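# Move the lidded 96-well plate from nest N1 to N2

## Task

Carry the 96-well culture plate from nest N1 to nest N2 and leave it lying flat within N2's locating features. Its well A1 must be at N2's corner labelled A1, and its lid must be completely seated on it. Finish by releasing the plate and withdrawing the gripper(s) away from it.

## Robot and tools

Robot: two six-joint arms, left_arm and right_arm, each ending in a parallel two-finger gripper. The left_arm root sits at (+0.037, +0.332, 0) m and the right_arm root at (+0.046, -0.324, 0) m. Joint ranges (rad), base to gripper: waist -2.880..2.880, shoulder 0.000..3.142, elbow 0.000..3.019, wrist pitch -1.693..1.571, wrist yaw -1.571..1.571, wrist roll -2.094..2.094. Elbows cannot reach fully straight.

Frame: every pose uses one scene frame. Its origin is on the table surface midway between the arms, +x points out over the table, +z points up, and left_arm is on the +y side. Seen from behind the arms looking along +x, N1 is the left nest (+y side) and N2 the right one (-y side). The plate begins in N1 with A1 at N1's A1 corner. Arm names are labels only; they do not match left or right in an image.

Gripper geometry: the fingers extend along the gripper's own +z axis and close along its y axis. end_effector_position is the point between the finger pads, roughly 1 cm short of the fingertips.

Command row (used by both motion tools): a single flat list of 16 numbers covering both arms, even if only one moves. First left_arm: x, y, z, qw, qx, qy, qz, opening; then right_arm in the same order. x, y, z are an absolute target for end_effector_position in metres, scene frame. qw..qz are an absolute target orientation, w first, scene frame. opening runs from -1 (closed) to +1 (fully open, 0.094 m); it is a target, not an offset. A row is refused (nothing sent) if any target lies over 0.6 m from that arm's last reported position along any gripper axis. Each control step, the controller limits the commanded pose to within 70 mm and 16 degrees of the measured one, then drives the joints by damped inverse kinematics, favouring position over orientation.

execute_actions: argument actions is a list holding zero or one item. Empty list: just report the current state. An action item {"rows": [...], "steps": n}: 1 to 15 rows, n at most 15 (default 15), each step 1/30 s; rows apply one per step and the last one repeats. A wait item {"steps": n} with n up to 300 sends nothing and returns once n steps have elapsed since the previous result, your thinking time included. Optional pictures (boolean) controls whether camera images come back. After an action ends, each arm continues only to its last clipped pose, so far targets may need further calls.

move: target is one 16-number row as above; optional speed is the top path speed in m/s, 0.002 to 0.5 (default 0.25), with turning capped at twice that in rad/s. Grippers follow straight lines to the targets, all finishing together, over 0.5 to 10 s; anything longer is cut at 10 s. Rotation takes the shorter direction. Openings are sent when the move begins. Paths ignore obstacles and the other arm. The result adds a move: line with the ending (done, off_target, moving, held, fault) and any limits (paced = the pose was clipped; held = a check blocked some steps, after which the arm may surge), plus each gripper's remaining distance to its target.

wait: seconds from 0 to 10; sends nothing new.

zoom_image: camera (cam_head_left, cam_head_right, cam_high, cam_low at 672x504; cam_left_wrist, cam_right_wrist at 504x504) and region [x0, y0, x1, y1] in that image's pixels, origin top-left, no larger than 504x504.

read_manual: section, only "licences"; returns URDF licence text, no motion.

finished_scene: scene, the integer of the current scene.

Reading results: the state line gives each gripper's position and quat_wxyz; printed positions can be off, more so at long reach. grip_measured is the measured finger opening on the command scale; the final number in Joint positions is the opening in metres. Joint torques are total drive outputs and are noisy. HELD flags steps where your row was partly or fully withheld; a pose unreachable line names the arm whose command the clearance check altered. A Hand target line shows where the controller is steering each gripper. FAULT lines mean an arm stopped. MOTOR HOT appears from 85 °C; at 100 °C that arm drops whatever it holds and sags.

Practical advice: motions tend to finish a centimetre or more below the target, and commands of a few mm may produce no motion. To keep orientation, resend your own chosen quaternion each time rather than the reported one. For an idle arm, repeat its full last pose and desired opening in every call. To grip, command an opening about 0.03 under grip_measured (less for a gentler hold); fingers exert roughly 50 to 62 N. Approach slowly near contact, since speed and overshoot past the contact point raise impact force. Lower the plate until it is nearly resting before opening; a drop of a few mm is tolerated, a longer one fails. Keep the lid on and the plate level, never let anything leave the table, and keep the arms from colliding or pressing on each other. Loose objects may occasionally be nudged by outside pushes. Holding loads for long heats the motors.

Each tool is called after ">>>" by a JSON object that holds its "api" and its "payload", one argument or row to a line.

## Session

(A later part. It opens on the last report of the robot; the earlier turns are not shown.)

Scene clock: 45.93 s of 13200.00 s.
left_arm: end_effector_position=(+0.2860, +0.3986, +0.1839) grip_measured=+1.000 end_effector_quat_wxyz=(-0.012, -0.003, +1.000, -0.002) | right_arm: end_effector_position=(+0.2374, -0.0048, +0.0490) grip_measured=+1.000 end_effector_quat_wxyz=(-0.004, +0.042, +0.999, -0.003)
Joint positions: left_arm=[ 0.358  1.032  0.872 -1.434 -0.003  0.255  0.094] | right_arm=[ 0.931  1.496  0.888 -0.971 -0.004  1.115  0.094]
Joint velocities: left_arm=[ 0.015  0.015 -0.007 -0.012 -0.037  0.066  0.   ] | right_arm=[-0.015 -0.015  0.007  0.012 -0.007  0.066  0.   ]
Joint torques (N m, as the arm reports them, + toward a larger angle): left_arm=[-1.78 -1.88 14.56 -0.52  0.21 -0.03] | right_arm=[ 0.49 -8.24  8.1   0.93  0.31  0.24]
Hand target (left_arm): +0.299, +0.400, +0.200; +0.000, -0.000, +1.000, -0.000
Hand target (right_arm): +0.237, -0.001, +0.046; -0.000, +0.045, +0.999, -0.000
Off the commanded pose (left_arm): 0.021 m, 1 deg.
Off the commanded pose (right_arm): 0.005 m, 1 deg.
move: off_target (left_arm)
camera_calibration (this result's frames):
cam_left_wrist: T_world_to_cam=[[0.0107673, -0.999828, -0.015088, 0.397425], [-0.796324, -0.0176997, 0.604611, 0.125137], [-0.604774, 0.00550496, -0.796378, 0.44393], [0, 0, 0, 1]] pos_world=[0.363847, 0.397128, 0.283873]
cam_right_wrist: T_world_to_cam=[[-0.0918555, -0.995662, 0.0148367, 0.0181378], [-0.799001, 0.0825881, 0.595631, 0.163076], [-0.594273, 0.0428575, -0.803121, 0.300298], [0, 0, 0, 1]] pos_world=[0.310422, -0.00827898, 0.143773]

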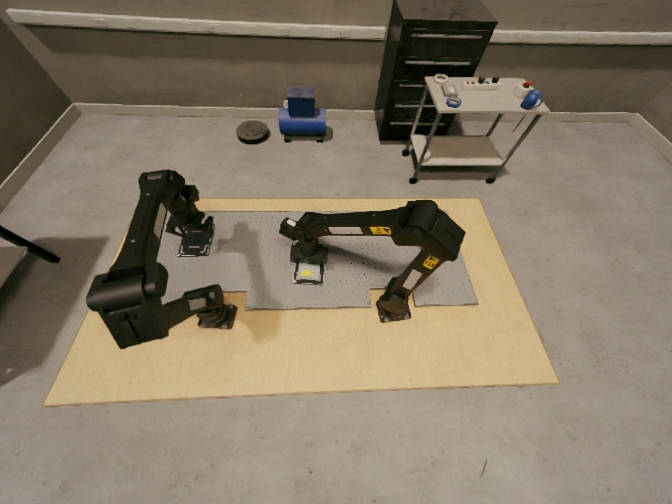

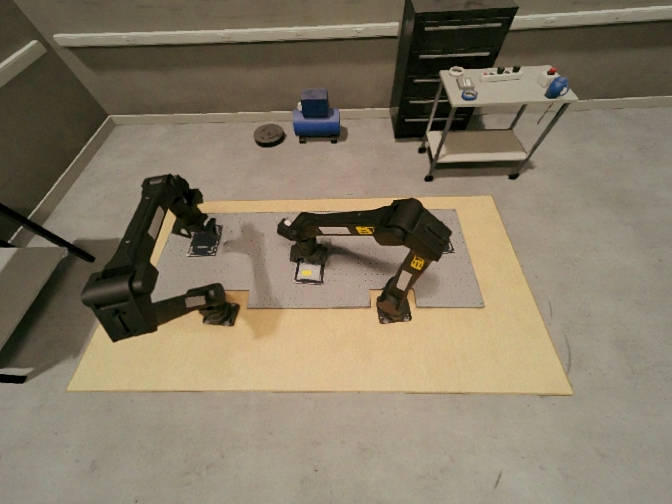

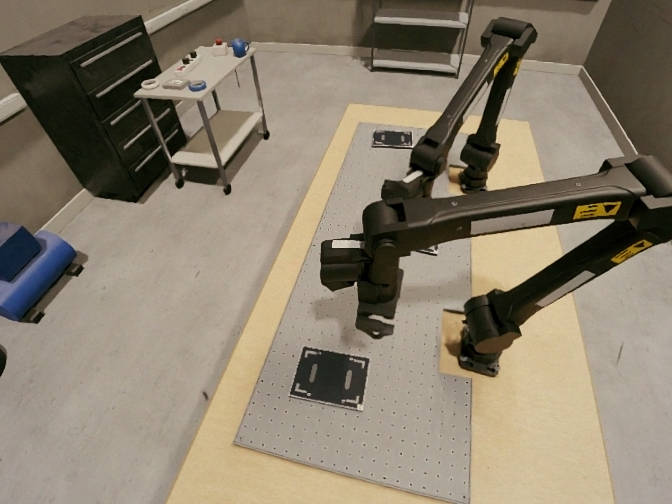

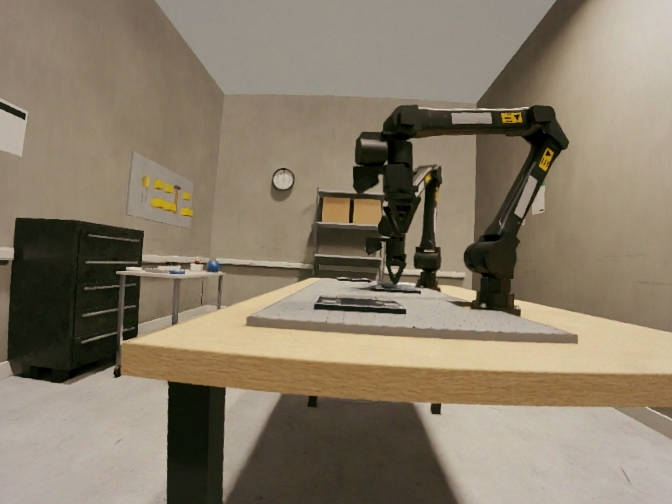

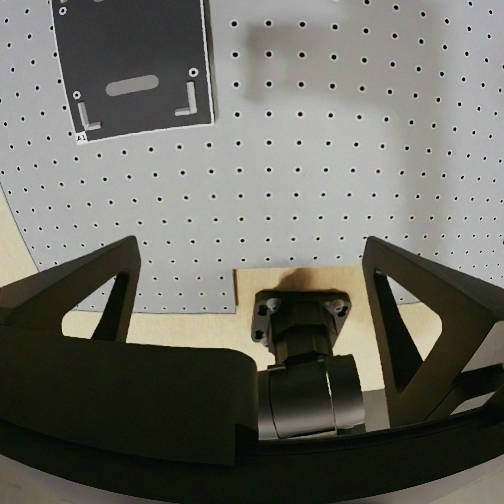

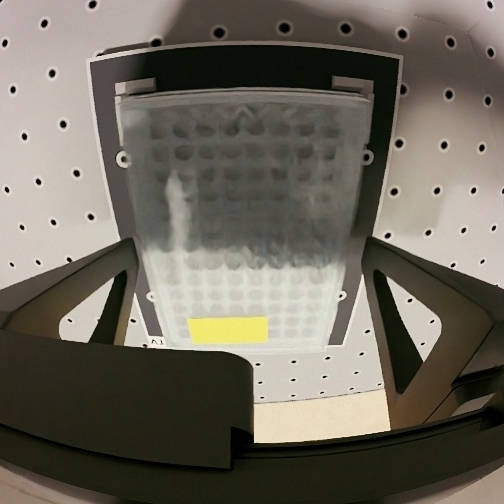

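>>> {"api": "move", "payload": {
  "target": [0.3,0.4,0.2,0,0,1,0,1,0.237,0.003,0.024,0,0.045,0.999,0.004,1],
  "speed": 0.02
}}

Scene clock: 48.57 s of 13200.00 s.
left_arm: end_effector_position=(+0.2860, +0.3986, +0.1839) grip_measured=+1.000 end_effector_quat_wxyz=(-0.012, -0.003, +1.000, -0.002) | right_arm: end_effector_position=(+0.2392, -0.0014, +0.0340) grip_measured=+1.000 end_effector_quat_wxyz=(-0.001, +0.044, +0.999, +0.002)
Joint positions: left_arm=[ 0.358  1.032  0.872 -1.434 -0.003  0.255  0.094] | right_arm=[ 0.932  1.525  0.872 -0.915 -0.003  1.12   0.094]
Joint velocities: left_arm=[-0.015  0.005 -0.007 -0.007 -0.037 -0.051  0.   ] | right_arm=[-0.015  0.015 -0.032 -0.012 -0.007 -0.066  0.   ]
Joint torques (N m, as the arm reports them, + toward a larger angle): left_arm=[-2.32 -1.96 14.66 -0.59  0.2  -0.01] | right_arm=[ 0.79 -7.28  7.32  1.68  0.14  0.23]
Hand target (left_arm): +0.299, +0.400, +0.200; +0.000, -0.000, +1.000, -0.000
Hand target (right_arm): +0.237, +0.003, +0.024; +0.000, +0.045, +0.999, +0.004
Off the commanded pose (left_arm): 0.021 m, 1 deg.
Off the commanded pose (right_arm): 0.011 m, 0 deg.
move: off_target (left_arm, right_arm)
camera_calibration (this result's frames):
cam_left_wrist: T_world_to_cam=[[0.0107673, -0.999828, -0.015088, 0.397425], [-0.796324, -0.0176997, 0.604611, 0.125137], [-0.604774, 0.00550496, -0.796378, 0.44393], [0, 0, 0, 1]] pos_world=[0.363847, 0.397128, 0.283873]
cam_right_wrist: T_world_to_cam=[[-0.0957128, -0.995398, 0.00469727, 0.02326], [-0.802378, 0.0799439, 0.591438, 0.174112], [-0.589091, 0.0528391, -0.806337, 0.288097], [0, 0, 0, 1]] pos_world=[0.311645, -0.00598901, 0.129218]

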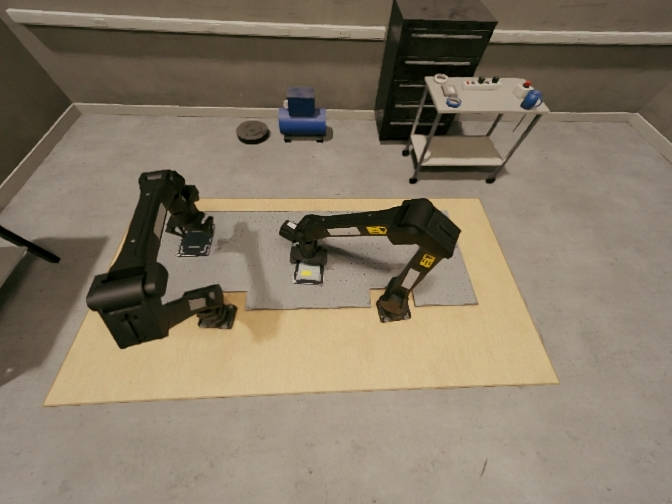

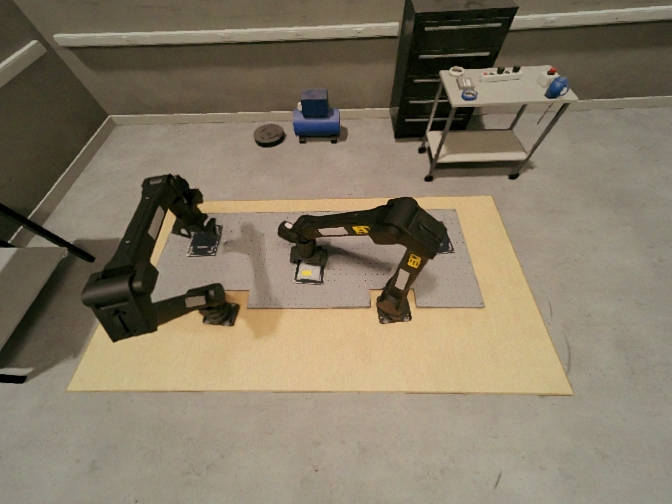

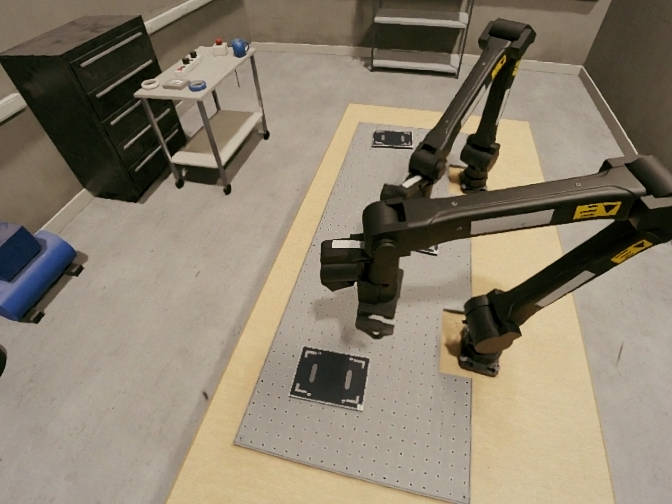

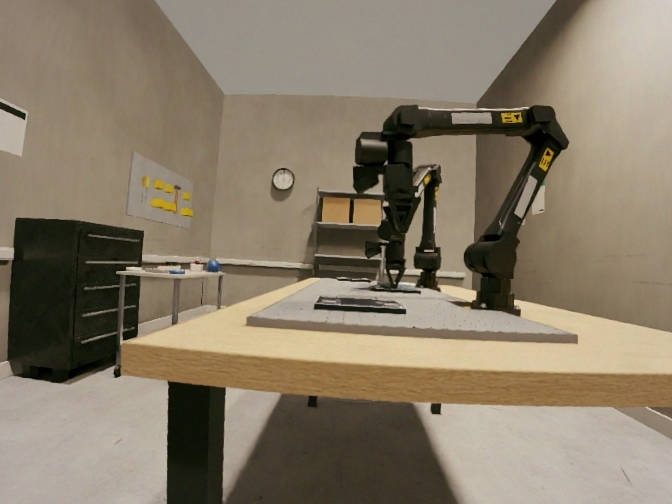

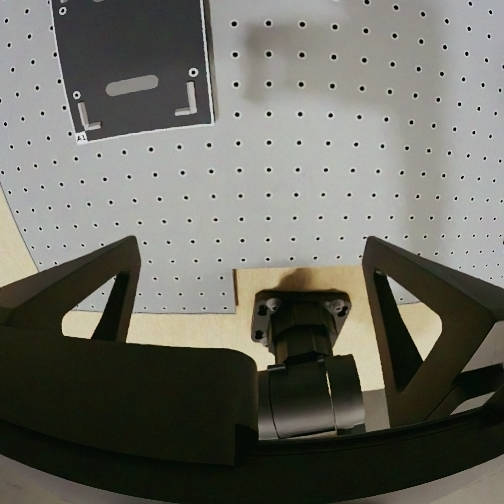

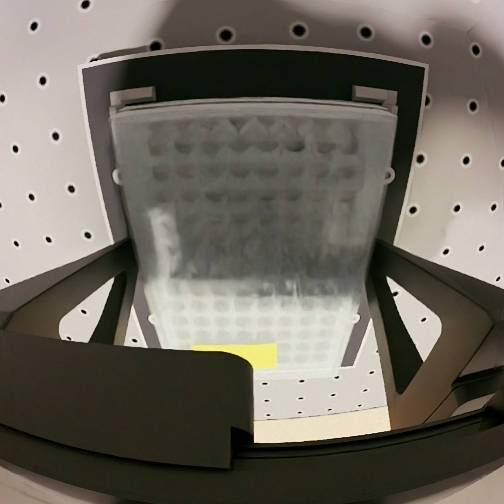

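>>> {"api": "execute_actions", "payload": {
  "actions": [
    {"rows":[[0.3,0.4,0.2,0,0,1,0,1,0.238,0,0.028,0,0.045,0.999,0.002,0.77]]}
  ],
  "pictures": false
}}

>>> {"api": "execute_actions", "payload": {
  "actions": [
    {"rows":[[0.3,0.4,0.2,0,0,1,0,1,0.243,0.007,0.043,0.007,0.045,0.999,0.013,0.77],[0.3,0.4,0.2,0,0,1,0,1,0.249,0.015,0.057,0.014,0.045,0.9986,0.025,0.77],[0.3,0.4,0.2,0,0,1,0,1,0.249,0.015,0.062,0.014,0.045,0.9986,0.025,0.77],[0.3,0.4,0.2,0,0,1,0,1,0.249,0.015,0.067,0.014,0.045,0.9986,0.025,0.77],[0.3,0.4,0.2,0,0,1,0,1,0.249,0.015,0.073,0.014,0.045,0.9986,0.025,0.77],[0.3,0.4,0.2,0,0,1,0,1,0.249,0.015,0.08,0.014,0.045,0.9986,0.025,0.77]]}
  ]
}}

Scene clock: 53.37 s of 13200.00 s.
left_arm: end_effector_position=(+0.2860, +0.3985, +0.1839) grip_measured=+1.000 end_effector_quat_wxyz=(-0.011, -0.003, +1.000, -0.002) | right_arm: end_effector_position=(+0.2394, -0.0026, +0.0337) grip_measured=+0.804 end_effector_quat_wxyz=(+0.001, +0.044, +0.999, +0.000)
Joint positions: left_arm=[ 0.358  1.032  0.872 -1.434 -0.002  0.255  0.094] | right_arm=[ 0.932  1.524  0.87  -0.916  0.001  1.12   0.085]
Joint velocities: left_arm=[-0.005 -0.005  0.017  0.007  0.007 -0.051  0.   ] | right_arm=[ 0.005 -0.024  0.007 -0.002 -0.007 -0.037  0.   ]
Joint torques (N m, as the arm reports them, + toward a larger angle): left_arm=[-1.69 -2.08 14.61 -0.47  0.21 -0.04] | right_arm=[ 0.46 -8.    7.59  1.08  0.03  0.17]
Hand target (left_arm): +0.299, +0.400, +0.200; +0.000, -0.000, +1.000, -0.000
Hand target (right_arm): +0.238, -0.000, +0.028; -0.000, +0.045, +0.999, +0.002
Off the commanded pose (left_arm): 0.021 m, 1 deg.
Off the commanded pose (right_arm): 0.006 m, 0 deg.
Steps of this call (steps 1 to 90: nothing new was sent; then 1.30 s passed at rest; steps 91 to 105: all 15 steps of this action). Readings (end_effector_position):
91: left_arm (+0.2860, +0.3985, +0.1839) | right_arm (+0.2394, -0.0015, +0.0340)
92: left_arm (+0.2860, +0.3985, +0.1839) | right_arm (+0.2392, -0.0025, +0.0336)
94: left_arm (+0.2860, +0.3985, +0.1839) | right_arm (+0.2394, -0.0026, +0.0337)
98: left_arm (+0.2860, +0.3985, +0.1839) | right_arm (+0.2394, -0.0026, +0.0337)
105: the state above

Scene clock: 53.87 s of 13200.00 s.
left_arm: end_effector_position=(+0.2860, +0.3985, +0.1839) grip_measured=+1.000 end_effector_quat_wxyz=(-0.011, -0.003, +1.000, -0.002) | right_arm: end_effector_position=(+0.2415, +0.0010, +0.0640) grip_measured=+0.804 end_effector_quat_wxyz=(+0.007, +0.044, +0.999, +0.012)
Joint positions: left_arm=[ 0.358  1.032  0.872 -1.434 -0.002  0.255  0.094] | right_arm=[ 0.932  1.468  0.903 -0.979  0.001  1.12   0.085]
Joint velocities: left_arm=[-0.005  0.005 -0.017  0.002 -0.022 -0.007  0.   ] | right_arm=[-0.005 -0.015 -0.002  0.012 -0.007  0.022 -0.001]
Joint torques (N m, as the arm reports them, + toward a larger angle): left_arm=[-1.9  -2.15 14.56 -0.55  0.19 -0.05] | right_arm=[ 0.09 -8.61 12.38 -0.55  0.15  0.13]
Hand target (left_arm): +0.299, +0.400, +0.200; +0.000, -0.000, +1.000, -0.000
Hand target (right_arm): +0.249, +0.015, +0.080; +0.014, +0.045, +0.999, +0.025
Off the commanded pose (left_arm): 0.021 m, 1 deg.
Off the commanded pose (right_arm): 0.023 m, 2 deg.
Steps of this call (steps 1 to 15: all 15 steps of this action). Readings (end_effector_position):
1: left_arm (+0.2860, +0.3985, +0.1839) | right_arm (+0.2394, -0.0025, +0.0340)
2: left_arm (+0.2860, +0.3985, +0.1839) | right_arm (+0.2395, -0.0024, +0.0345)
4: left_arm (+0.2860, +0.3985, +0.1839) | right_arm (+0.2389, -0.0034, +0.0365)
8: left_arm (+0.2860, +0.3985, +0.1839) | right_arm (+0.2372, -0.0062, +0.0495)
15: the state above
camera_calibration (this result's frames):
cam_left_wrist: T_world_to_cam=[[0.0107776, -0.999834, -0.0147186, 0.397293], [-0.796383, -0.017484, 0.604539, 0.125093], [-0.604696, 0.00520616, -0.796439, 0.444048], [0, 0, 0, 1]] pos_world=[0.363855, 0.397102, 0.283881]
cam_right_wrist: T_world_to_cam=[[-0.0960722, -0.995255, -0.0153955, 0.0270482], [-0.811983, 0.069416, 0.579539, 0.161152], [-0.57572, 0.0681784, -0.814799, 0.310804], [0, 0, 0, 1]] pos_world=[0.312387, -0.00545674, 0.160265]

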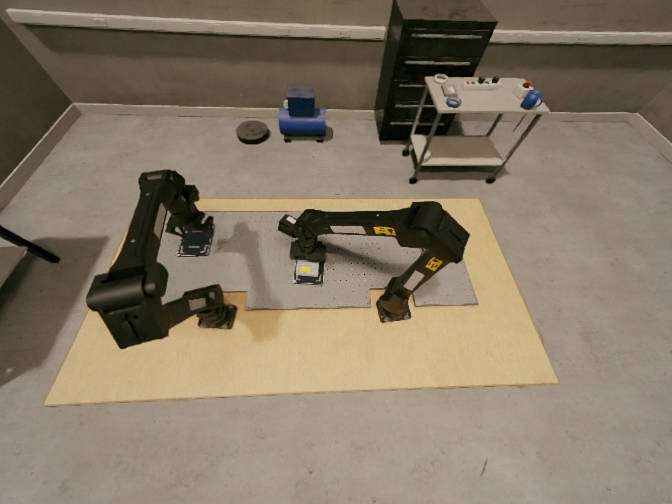

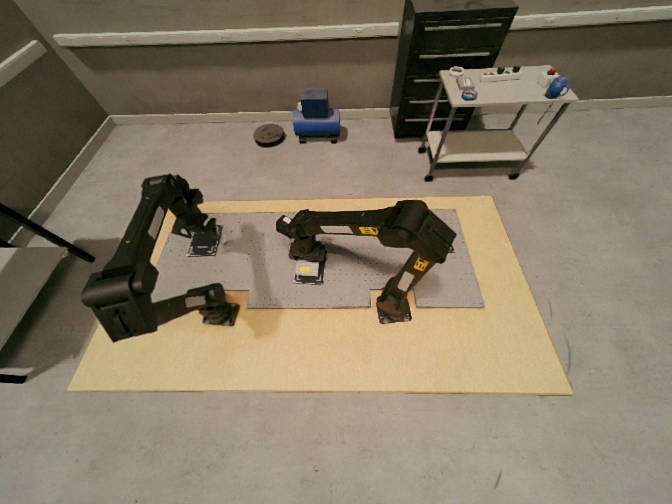

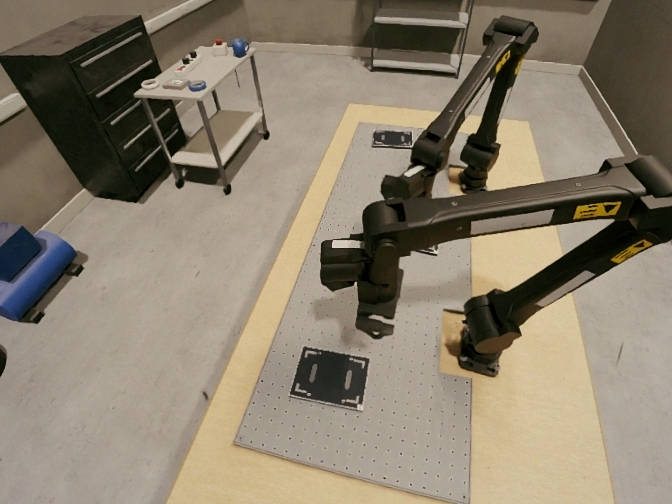

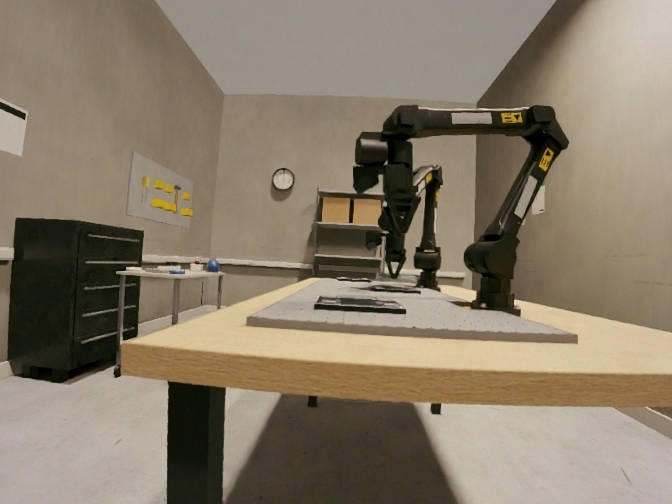

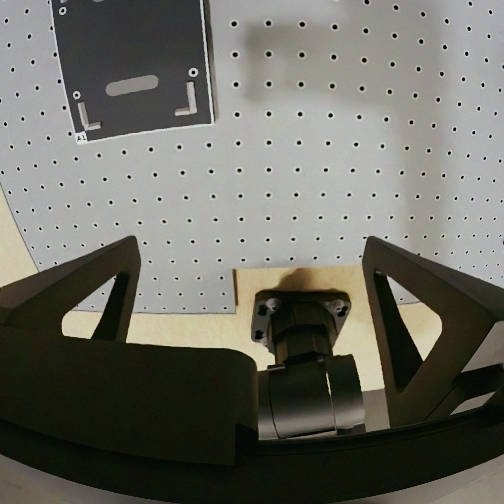

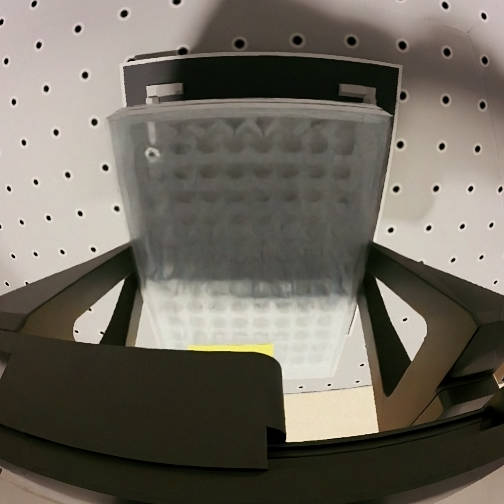

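>>> {"api": "move", "payload": {
  "target": [0.3,0.4,0.2,0,0,1,0,1,0.37,-0.535,0.105,0,-0.05,0.9987,0,0.77]
}}

>>> {"api": "move", "payload": {
  "target": [0.3,0.4,0.2,0,0,1,0,1,0.37,-0.535,0.055,0,-0.05,0.9987,0,0.77],
  "speed": 0.04
}}

Scene clock: 57.63 s of 13200.00 s.
left_arm: end_effector_position=(+0.2852, +0.3983, +0.1829) grip_measured=+1.000 end_effector_quat_wxyz=(-0.013, -0.003, +1.000, -0.002) | right_arm: end_effector_position=(+0.3537, -0.5249, +0.0894) grip_measured=+0.804 end_effector_quat_wxyz=(-0.006, -0.040, +0.999, +0.021)
Joint positions: left_arm=[ 0.358  1.032  0.87  -1.434 -0.002  0.255  0.094] | right_arm=[-0.688  1.437  0.946 -1.114 -0.027 -0.67   0.085]
Joint velocities: left_arm=[-0.015 -0.024  0.007  0.007  0.081 -0.037  0.   ] | right_arm=[-0.005 -0.015 -0.032 -0.002  0.007 -0.051 -0.   ]
Joint torques (N m, as the arm reports them, + toward a larger angle): left_arm=[-2.38 -1.92 14.8  -0.48  0.2  -0.03] | right_arm=[ 0.23 -8.64 12.81 -0.56 -0.21  0.  ]
Hand target (left_arm): +0.299, +0.400, +0.200; +0.000, -0.000, +1.000, -0.000
Hand target (right_arm): +0.368, -0.532, +0.105; +0.009, -0.049, +0.999, +0.013
Off the commanded pose (left_arm): 0.023 m, 2 deg.
Off the commanded pose (right_arm): 0.025 m, 3 deg.
move: off_target (left_arm, right_arm)
camera_calibration (this result's frames):
cam_left_wrist: T_world_to_cam=[[0.0107405, -0.999844, -0.0140576, 0.396969], [-0.794821, -0.0170668, 0.606604, 0.124068], [-0.606749, 0.00465809, -0.79488, 0.4433], [0, 0, 0, 1]] pos_world=[0.36332, 0.39696, 0.282691]
cam_right_wrist: T_world_to_cam=[[0.0732102, -0.996773, -0.0329076, -0.5443], [-0.798174, -0.0783433, 0.597311, 0.190035], [-0.597962, -0.0174632, -0.801334, 0.393636], [0, 0, 0, 1]] pos_world=[0.426908, -0.520782, 0.184013]

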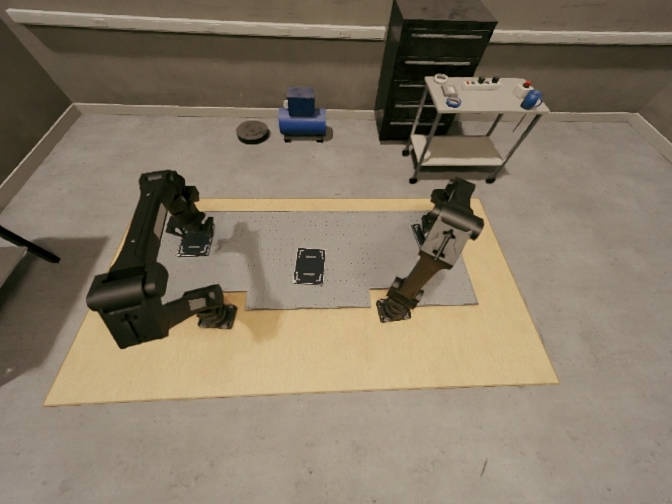

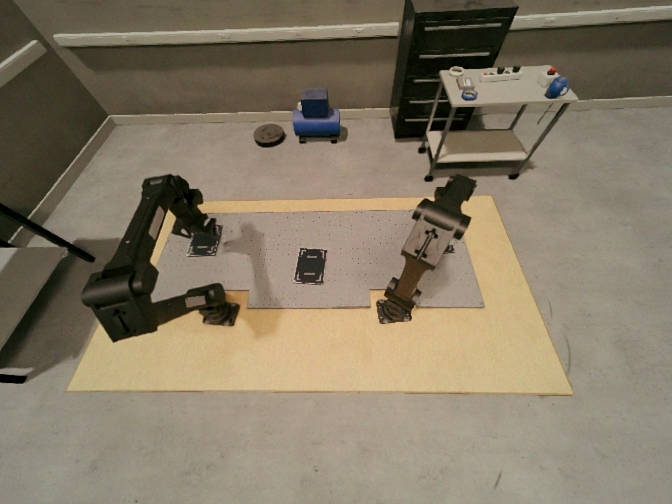

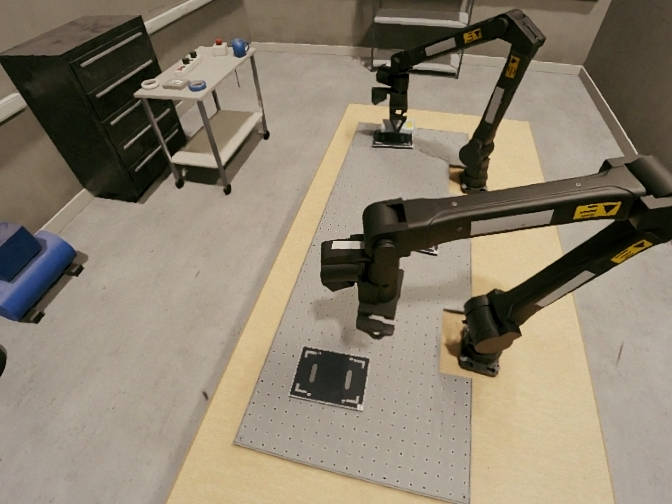

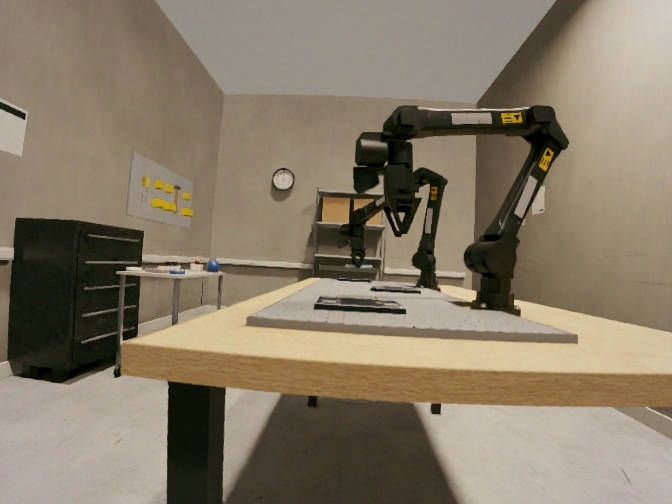

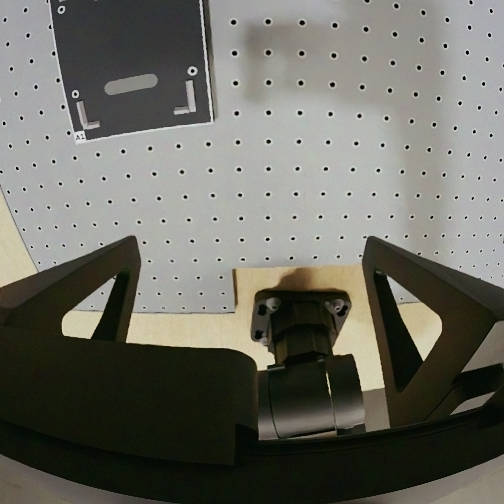

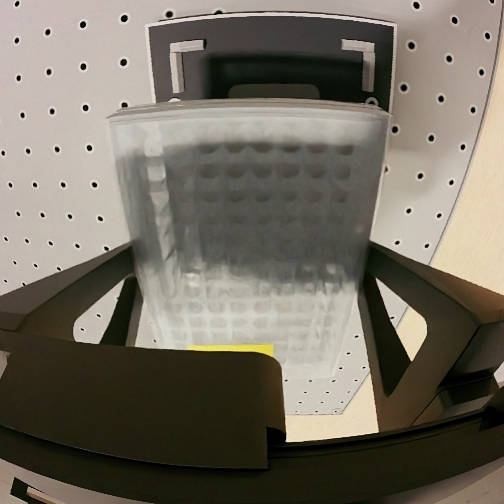

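Scene clock: 58.93 s of 13200.00 s.
left_arm: end_effector_position=(+0.2852, +0.3983, +0.1829) grip_measured=+1.000 end_effector_quat_wxyz=(-0.013, -0.003, +1.000, -0.002) | right_arm: end_effector_position=(+0.3649, -0.5346, +0.0560) grip_measured=+0.804 end_effector_quat_wxyz=(-0.005, -0.043, +0.999, +0.006)
Joint positions: left_arm=[ 0.358  1.032  0.87  -1.434 -0.002  0.255  0.094] | right_arm=[-0.683  1.511  0.926 -1.001 -0.004 -0.67   0.085]
Joint velocities: left_arm=[-0.015 -0.024  0.022 -0.017 -0.007 -0.066  0.   ] | right_arm=[ 0.005  0.005  0.017 -0.017 -0.081  0.007  0.   ]
Joint torques (N m, as the arm reports them, + toward a larger angle): left_arm=[-1.8  -1.98 14.84 -0.43  0.24 -0.04] | right_arm=[ 0.69 -8.6   8.4   1.01  0.17  0.05]
Hand target (left_arm): +0.299, +0.400, +0.200; +0.000, -0.000, +1.000, -0.000
Hand target (right_arm): +0.370, -0.535, +0.055; -0.000, -0.050, +0.999, +0.000
Off the commanded pose (left_arm): 0.023 m, 2 deg.
Off the commanded pose (right_arm): 0.005 m, 1 deg.
move: off_target (left_arm)
camera_calibration (this result's frames):
cam_left_wrist: T_world_to_cam=[[0.0107405, -0.999844, -0.0140576, 0.396969], [-0.794821, -0.0170668, 0.606604, 0.124068], [-0.606749, 0.00465809, -0.79488, 0.4433], [0, 0, 0, 1]] pos_world=[0.36332, 0.39696, 0.282691]
cam_right_wrist: T_world_to_cam=[[0.0791309, -0.996859, -0.00337497, -0.559775], [-0.799493, -0.0654855, 0.597095, 0.225493], [-0.59544, -0.0445504, -0.802164, 0.358032], [0, 0, 0, 1]] pos_world=[0.437762, -0.527299, 0.15067]

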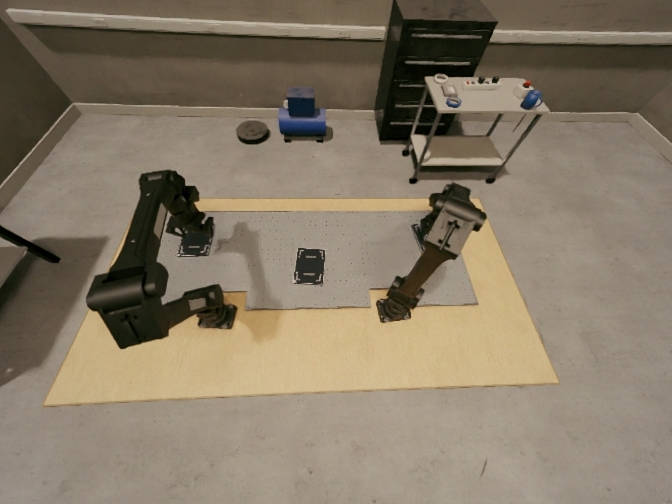

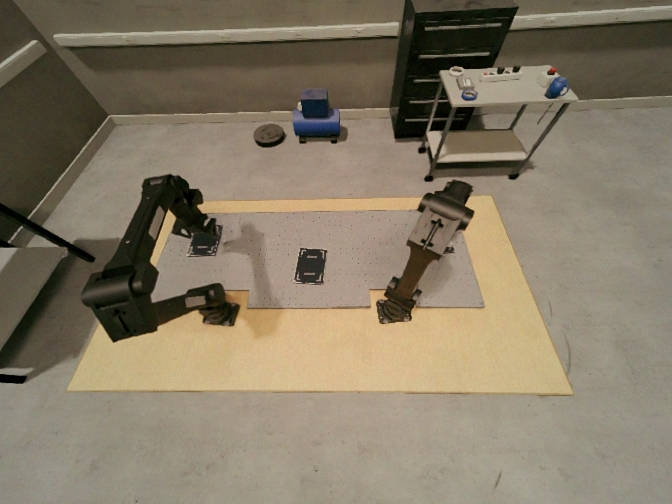

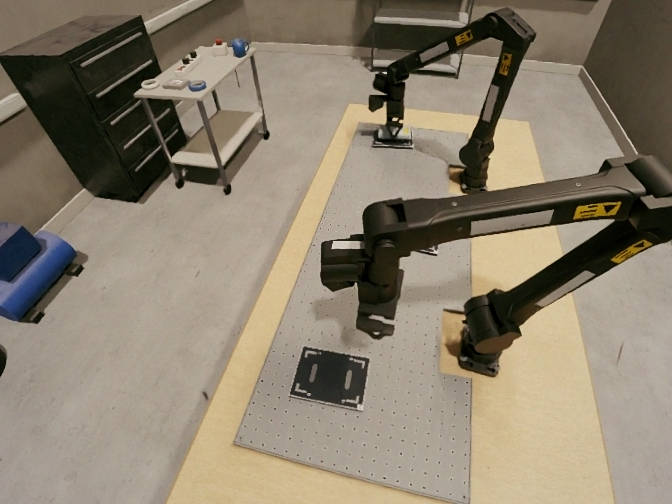

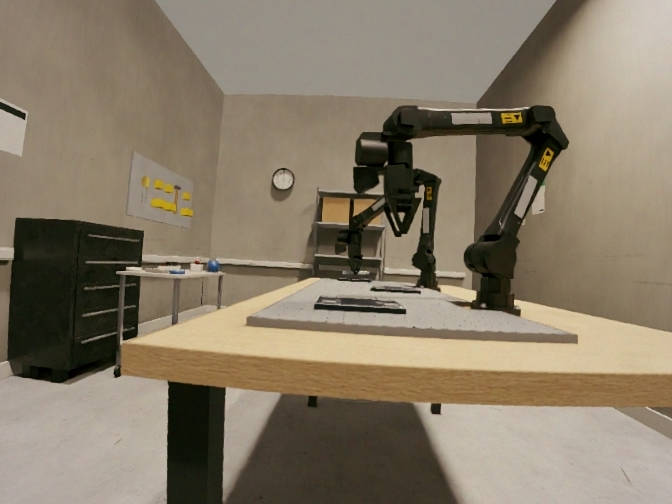

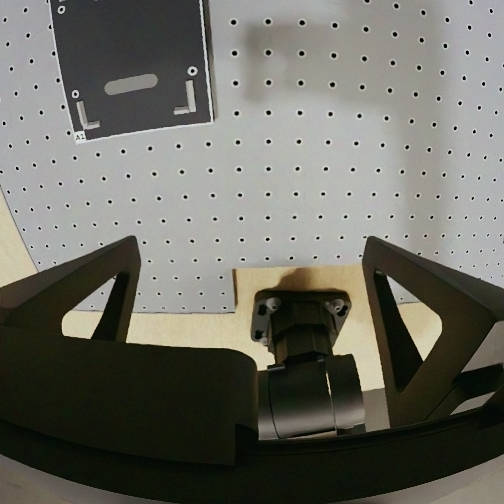

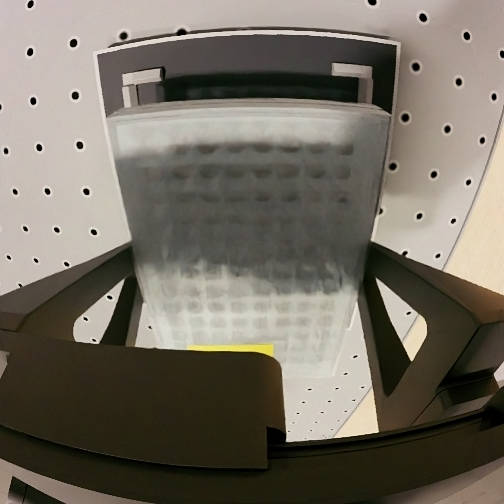

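Need about +5 mm x and +1.5° yaw.

>>> {"api": "move", "payload": {
  "target": [0.3,0.4,0.2,0,0,1,0,1,0.374,-0.535,0.038,0,-0.064,0.998,0,0.77],
  "speed": 0.02
}}

Scene clock: 61.10 s of 13200.00 s.
left_arm: end_effector_position=(+0.2852, +0.3983, +0.1829) grip_measured=+1.000 end_effector_quat_wxyz=(-0.013, -0.003, +1.000, -0.002) | right_arm: end_effector_position=(+0.3696, -0.5349, +0.0401) grip_measured=+0.804 end_effector_quat_wxyz=(-0.004, -0.054, +0.999, +0.005)
Joint positions: left_arm=[ 0.358  1.032  0.87  -1.434 -0.002  0.255  0.094] | right_arm=[-0.677  1.546  0.916 -0.953 -0.004 -0.686  0.085]
Joint velocities: left_arm=[-0.005 -0.005  0.022 -0.002 -0.007 -0.066  0.   ] | right_arm=[-0.005 -0.005 -0.007 -0.032 -0.022  0.051  0.002]
Joint torques (N m, as the arm reports them, + toward a larger angle): left_arm=[-2.05 -2.04 14.85 -0.49  0.22 -0.02] | right_arm=[ 0.61 -8.82  8.08  0.96  0.16 -0.01]
Hand target (left_arm): +0.299, +0.400, +0.200; +0.000, -0.000, +1.000, -0.000
Hand target (right_arm): +0.374, -0.535, +0.038; -0.000, -0.064, +0.998, +0.000
Off the commanded pose (left_arm): 0.023 m, 2 deg.
Off the commanded pose (right_arm): 0.005 m, 1 deg.
move: off_target (left_arm)
camera_calibration (this result's frames):
cam_left_wrist: T_world_to_cam=[[0.0107405, -0.999844, -0.0140576, 0.396969], [-0.794821, -0.0170668, 0.606604, 0.124068], [-0.606749, 0.00465809, -0.79488, 0.4433], [0, 0, 0, 1]] pos_world=[0.36332, 0.39696, 0.282691]
cam_right_wrist: T_world_to_cam=[[0.101171, -0.994867, -0.00184222, -0.567618], [-0.799289, -0.082384, 0.595273, 0.229701], [-0.592369, -0.0587517, -0.803521, 0.339361], [0, 0, 0, 1]] pos_world=[0.442051, -0.525843, 0.134903]

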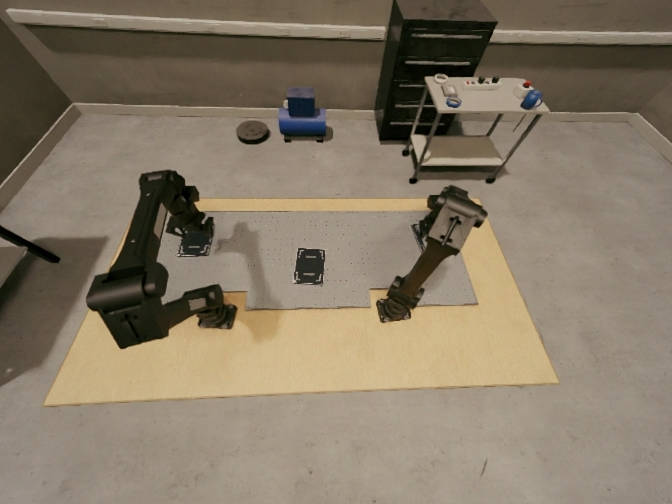

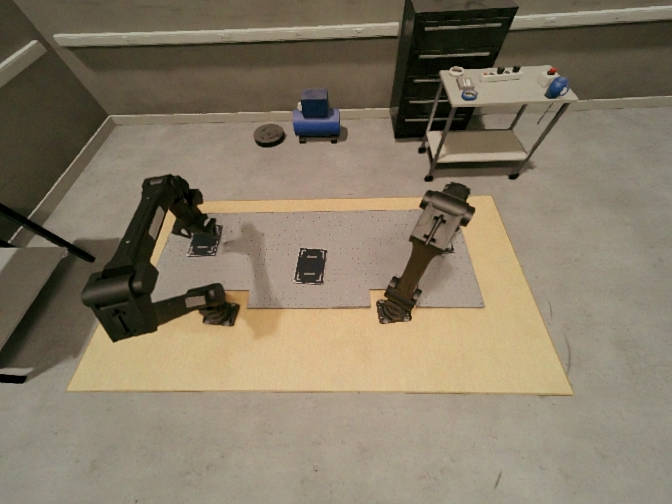

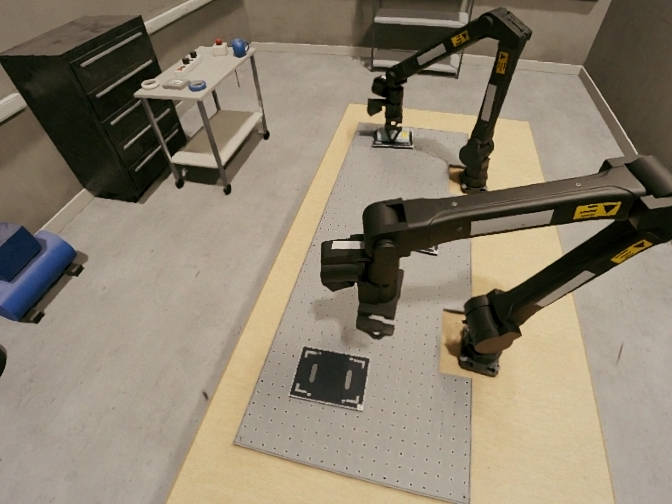

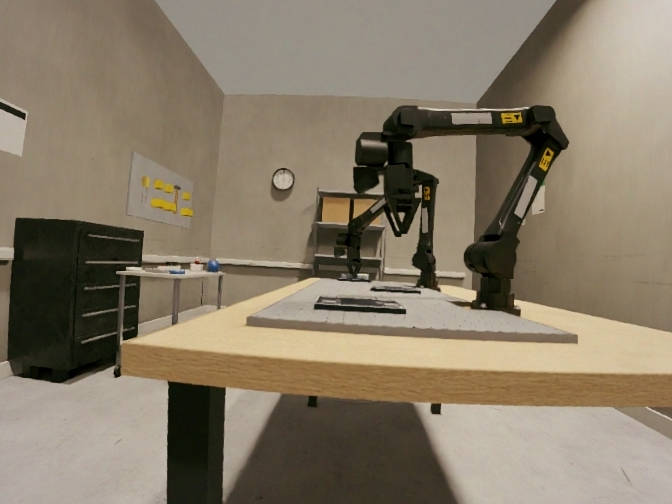

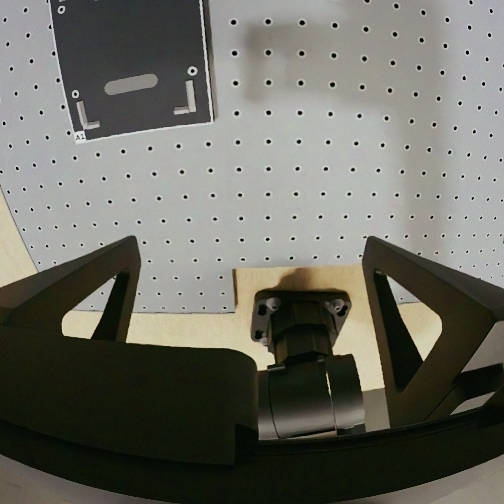

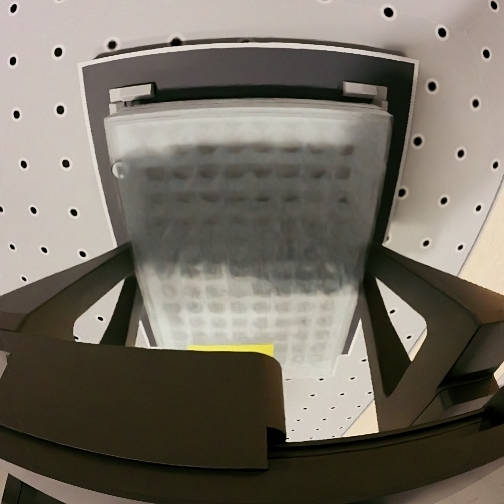

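>>> {"api": "move", "payload": {
  "target": [0.3,0.4,0.2,0,0,1,0,1,0.374,-0.534,0.027,0,-0.064,0.998,0,0.77],
  "speed": 0.015
}}

Scene clock: 63.53 s of 13200.00 s.
left_arm: end_effector_position=(+0.2852, +0.3983, +0.1829) grip_measured=+1.000 end_effector_quat_wxyz=(-0.013, -0.003, +1.000, -0.002) | right_arm: end_effector_position=(+0.3708, -0.5354, +0.0347) grip_measured=+0.804 end_effector_quat_wxyz=(-0.000, -0.056, +0.998, +0.003)
Joint positions: left_arm=[ 0.358  1.032  0.87  -1.434 -0.002  0.255  0.094] | right_arm=[-0.676  1.553  0.908 -0.929 -0.004 -0.688  0.085]
Joint velocities: left_arm=[-0.015  0.005 -0.002 -0.002 -0.051 -0.022  0.   ] | right_arm=[-0.015 -0.015  0.007  0.012  0.007 -0.022  0.   ]
Joint torques (N m, as the arm reports them, + toward a larger angle): left_arm=[-2.12 -2.02 14.81 -0.41  0.22 -0.04] | right_arm=[ 0.55 -8.47  7.59  1.36  0.16  0.02]
Hand target (left_arm): +0.299, +0.400, +0.200; +0.000, -0.000, +1.000, -0.000
Hand target (right_arm): +0.374, -0.534, +0.027; +0.000, -0.064, +0.998, -0.000
Off the commanded pose (left_arm): 0.023 m, 2 deg.
Off the commanded pose (right_arm): 0.008 m, 1 deg.
move: off_target (left_arm)
camera_calibration (this result's frames):
cam_left_wrist: T_world_to_cam=[[0.0107405, -0.999844, -0.0140576, 0.396969], [-0.794821, -0.0170668, 0.606604, 0.124068], [-0.606749, 0.00465809, -0.79488, 0.4433], [0, 0, 0, 1]] pos_world=[0.36332, 0.39696, 0.282691]
cam_right_wrist: T_world_to_cam=[[0.103821, -0.99459, 0.00342526, -0.569244], [-0.803247, -0.0818158, 0.59, 0.23584], [-0.586528, -0.0640059, -0.807396, 0.330906], [0, 0, 0, 1]] pos_world=[0.442623, -0.525689, 0.129976]

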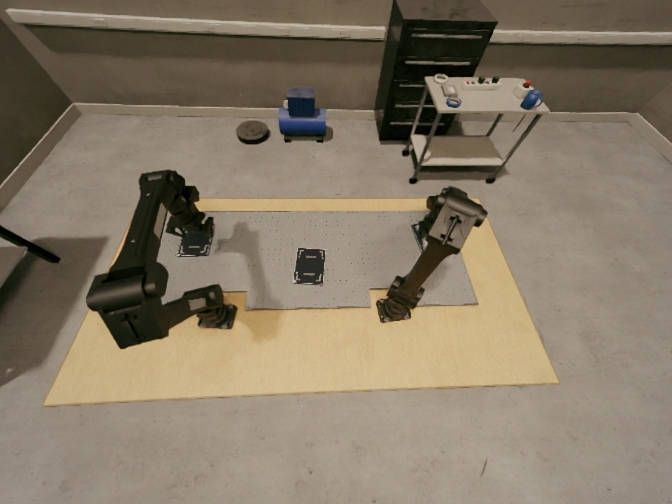

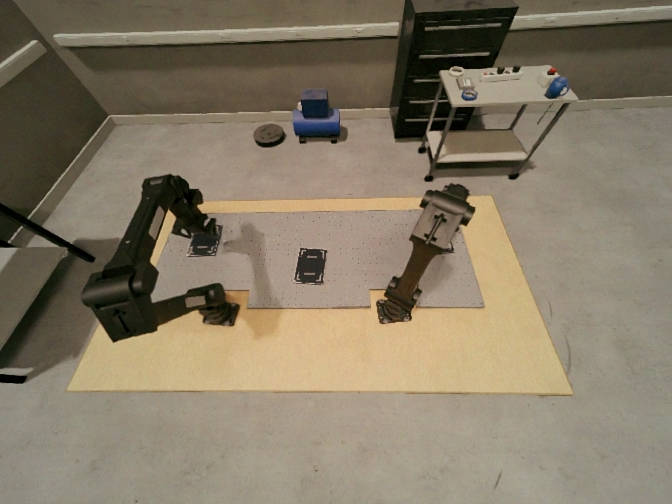

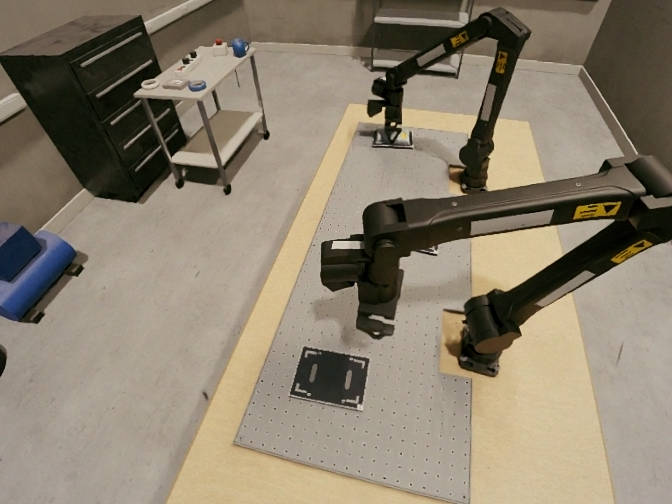

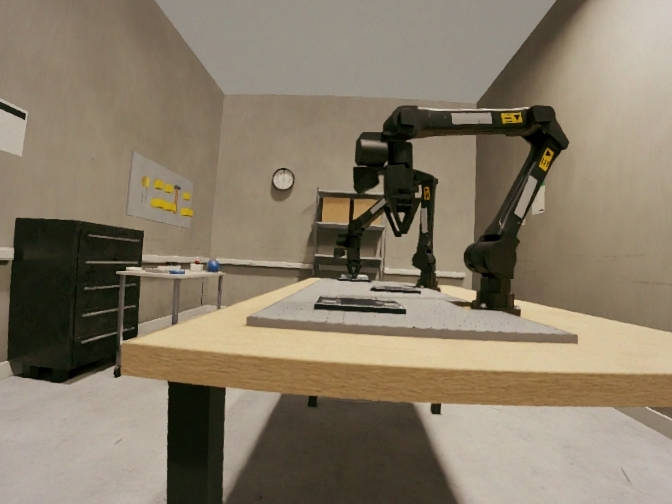

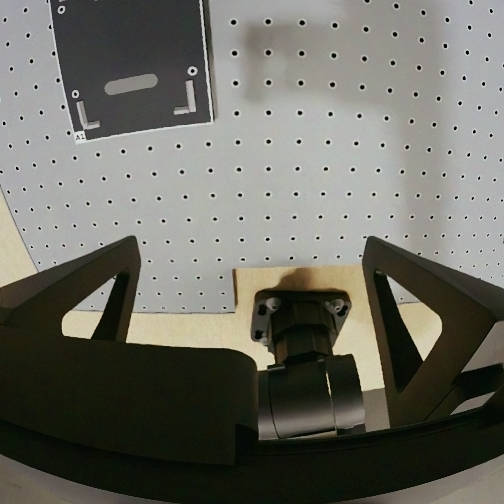

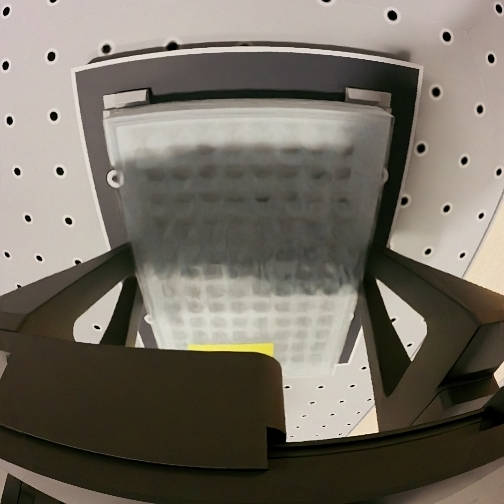

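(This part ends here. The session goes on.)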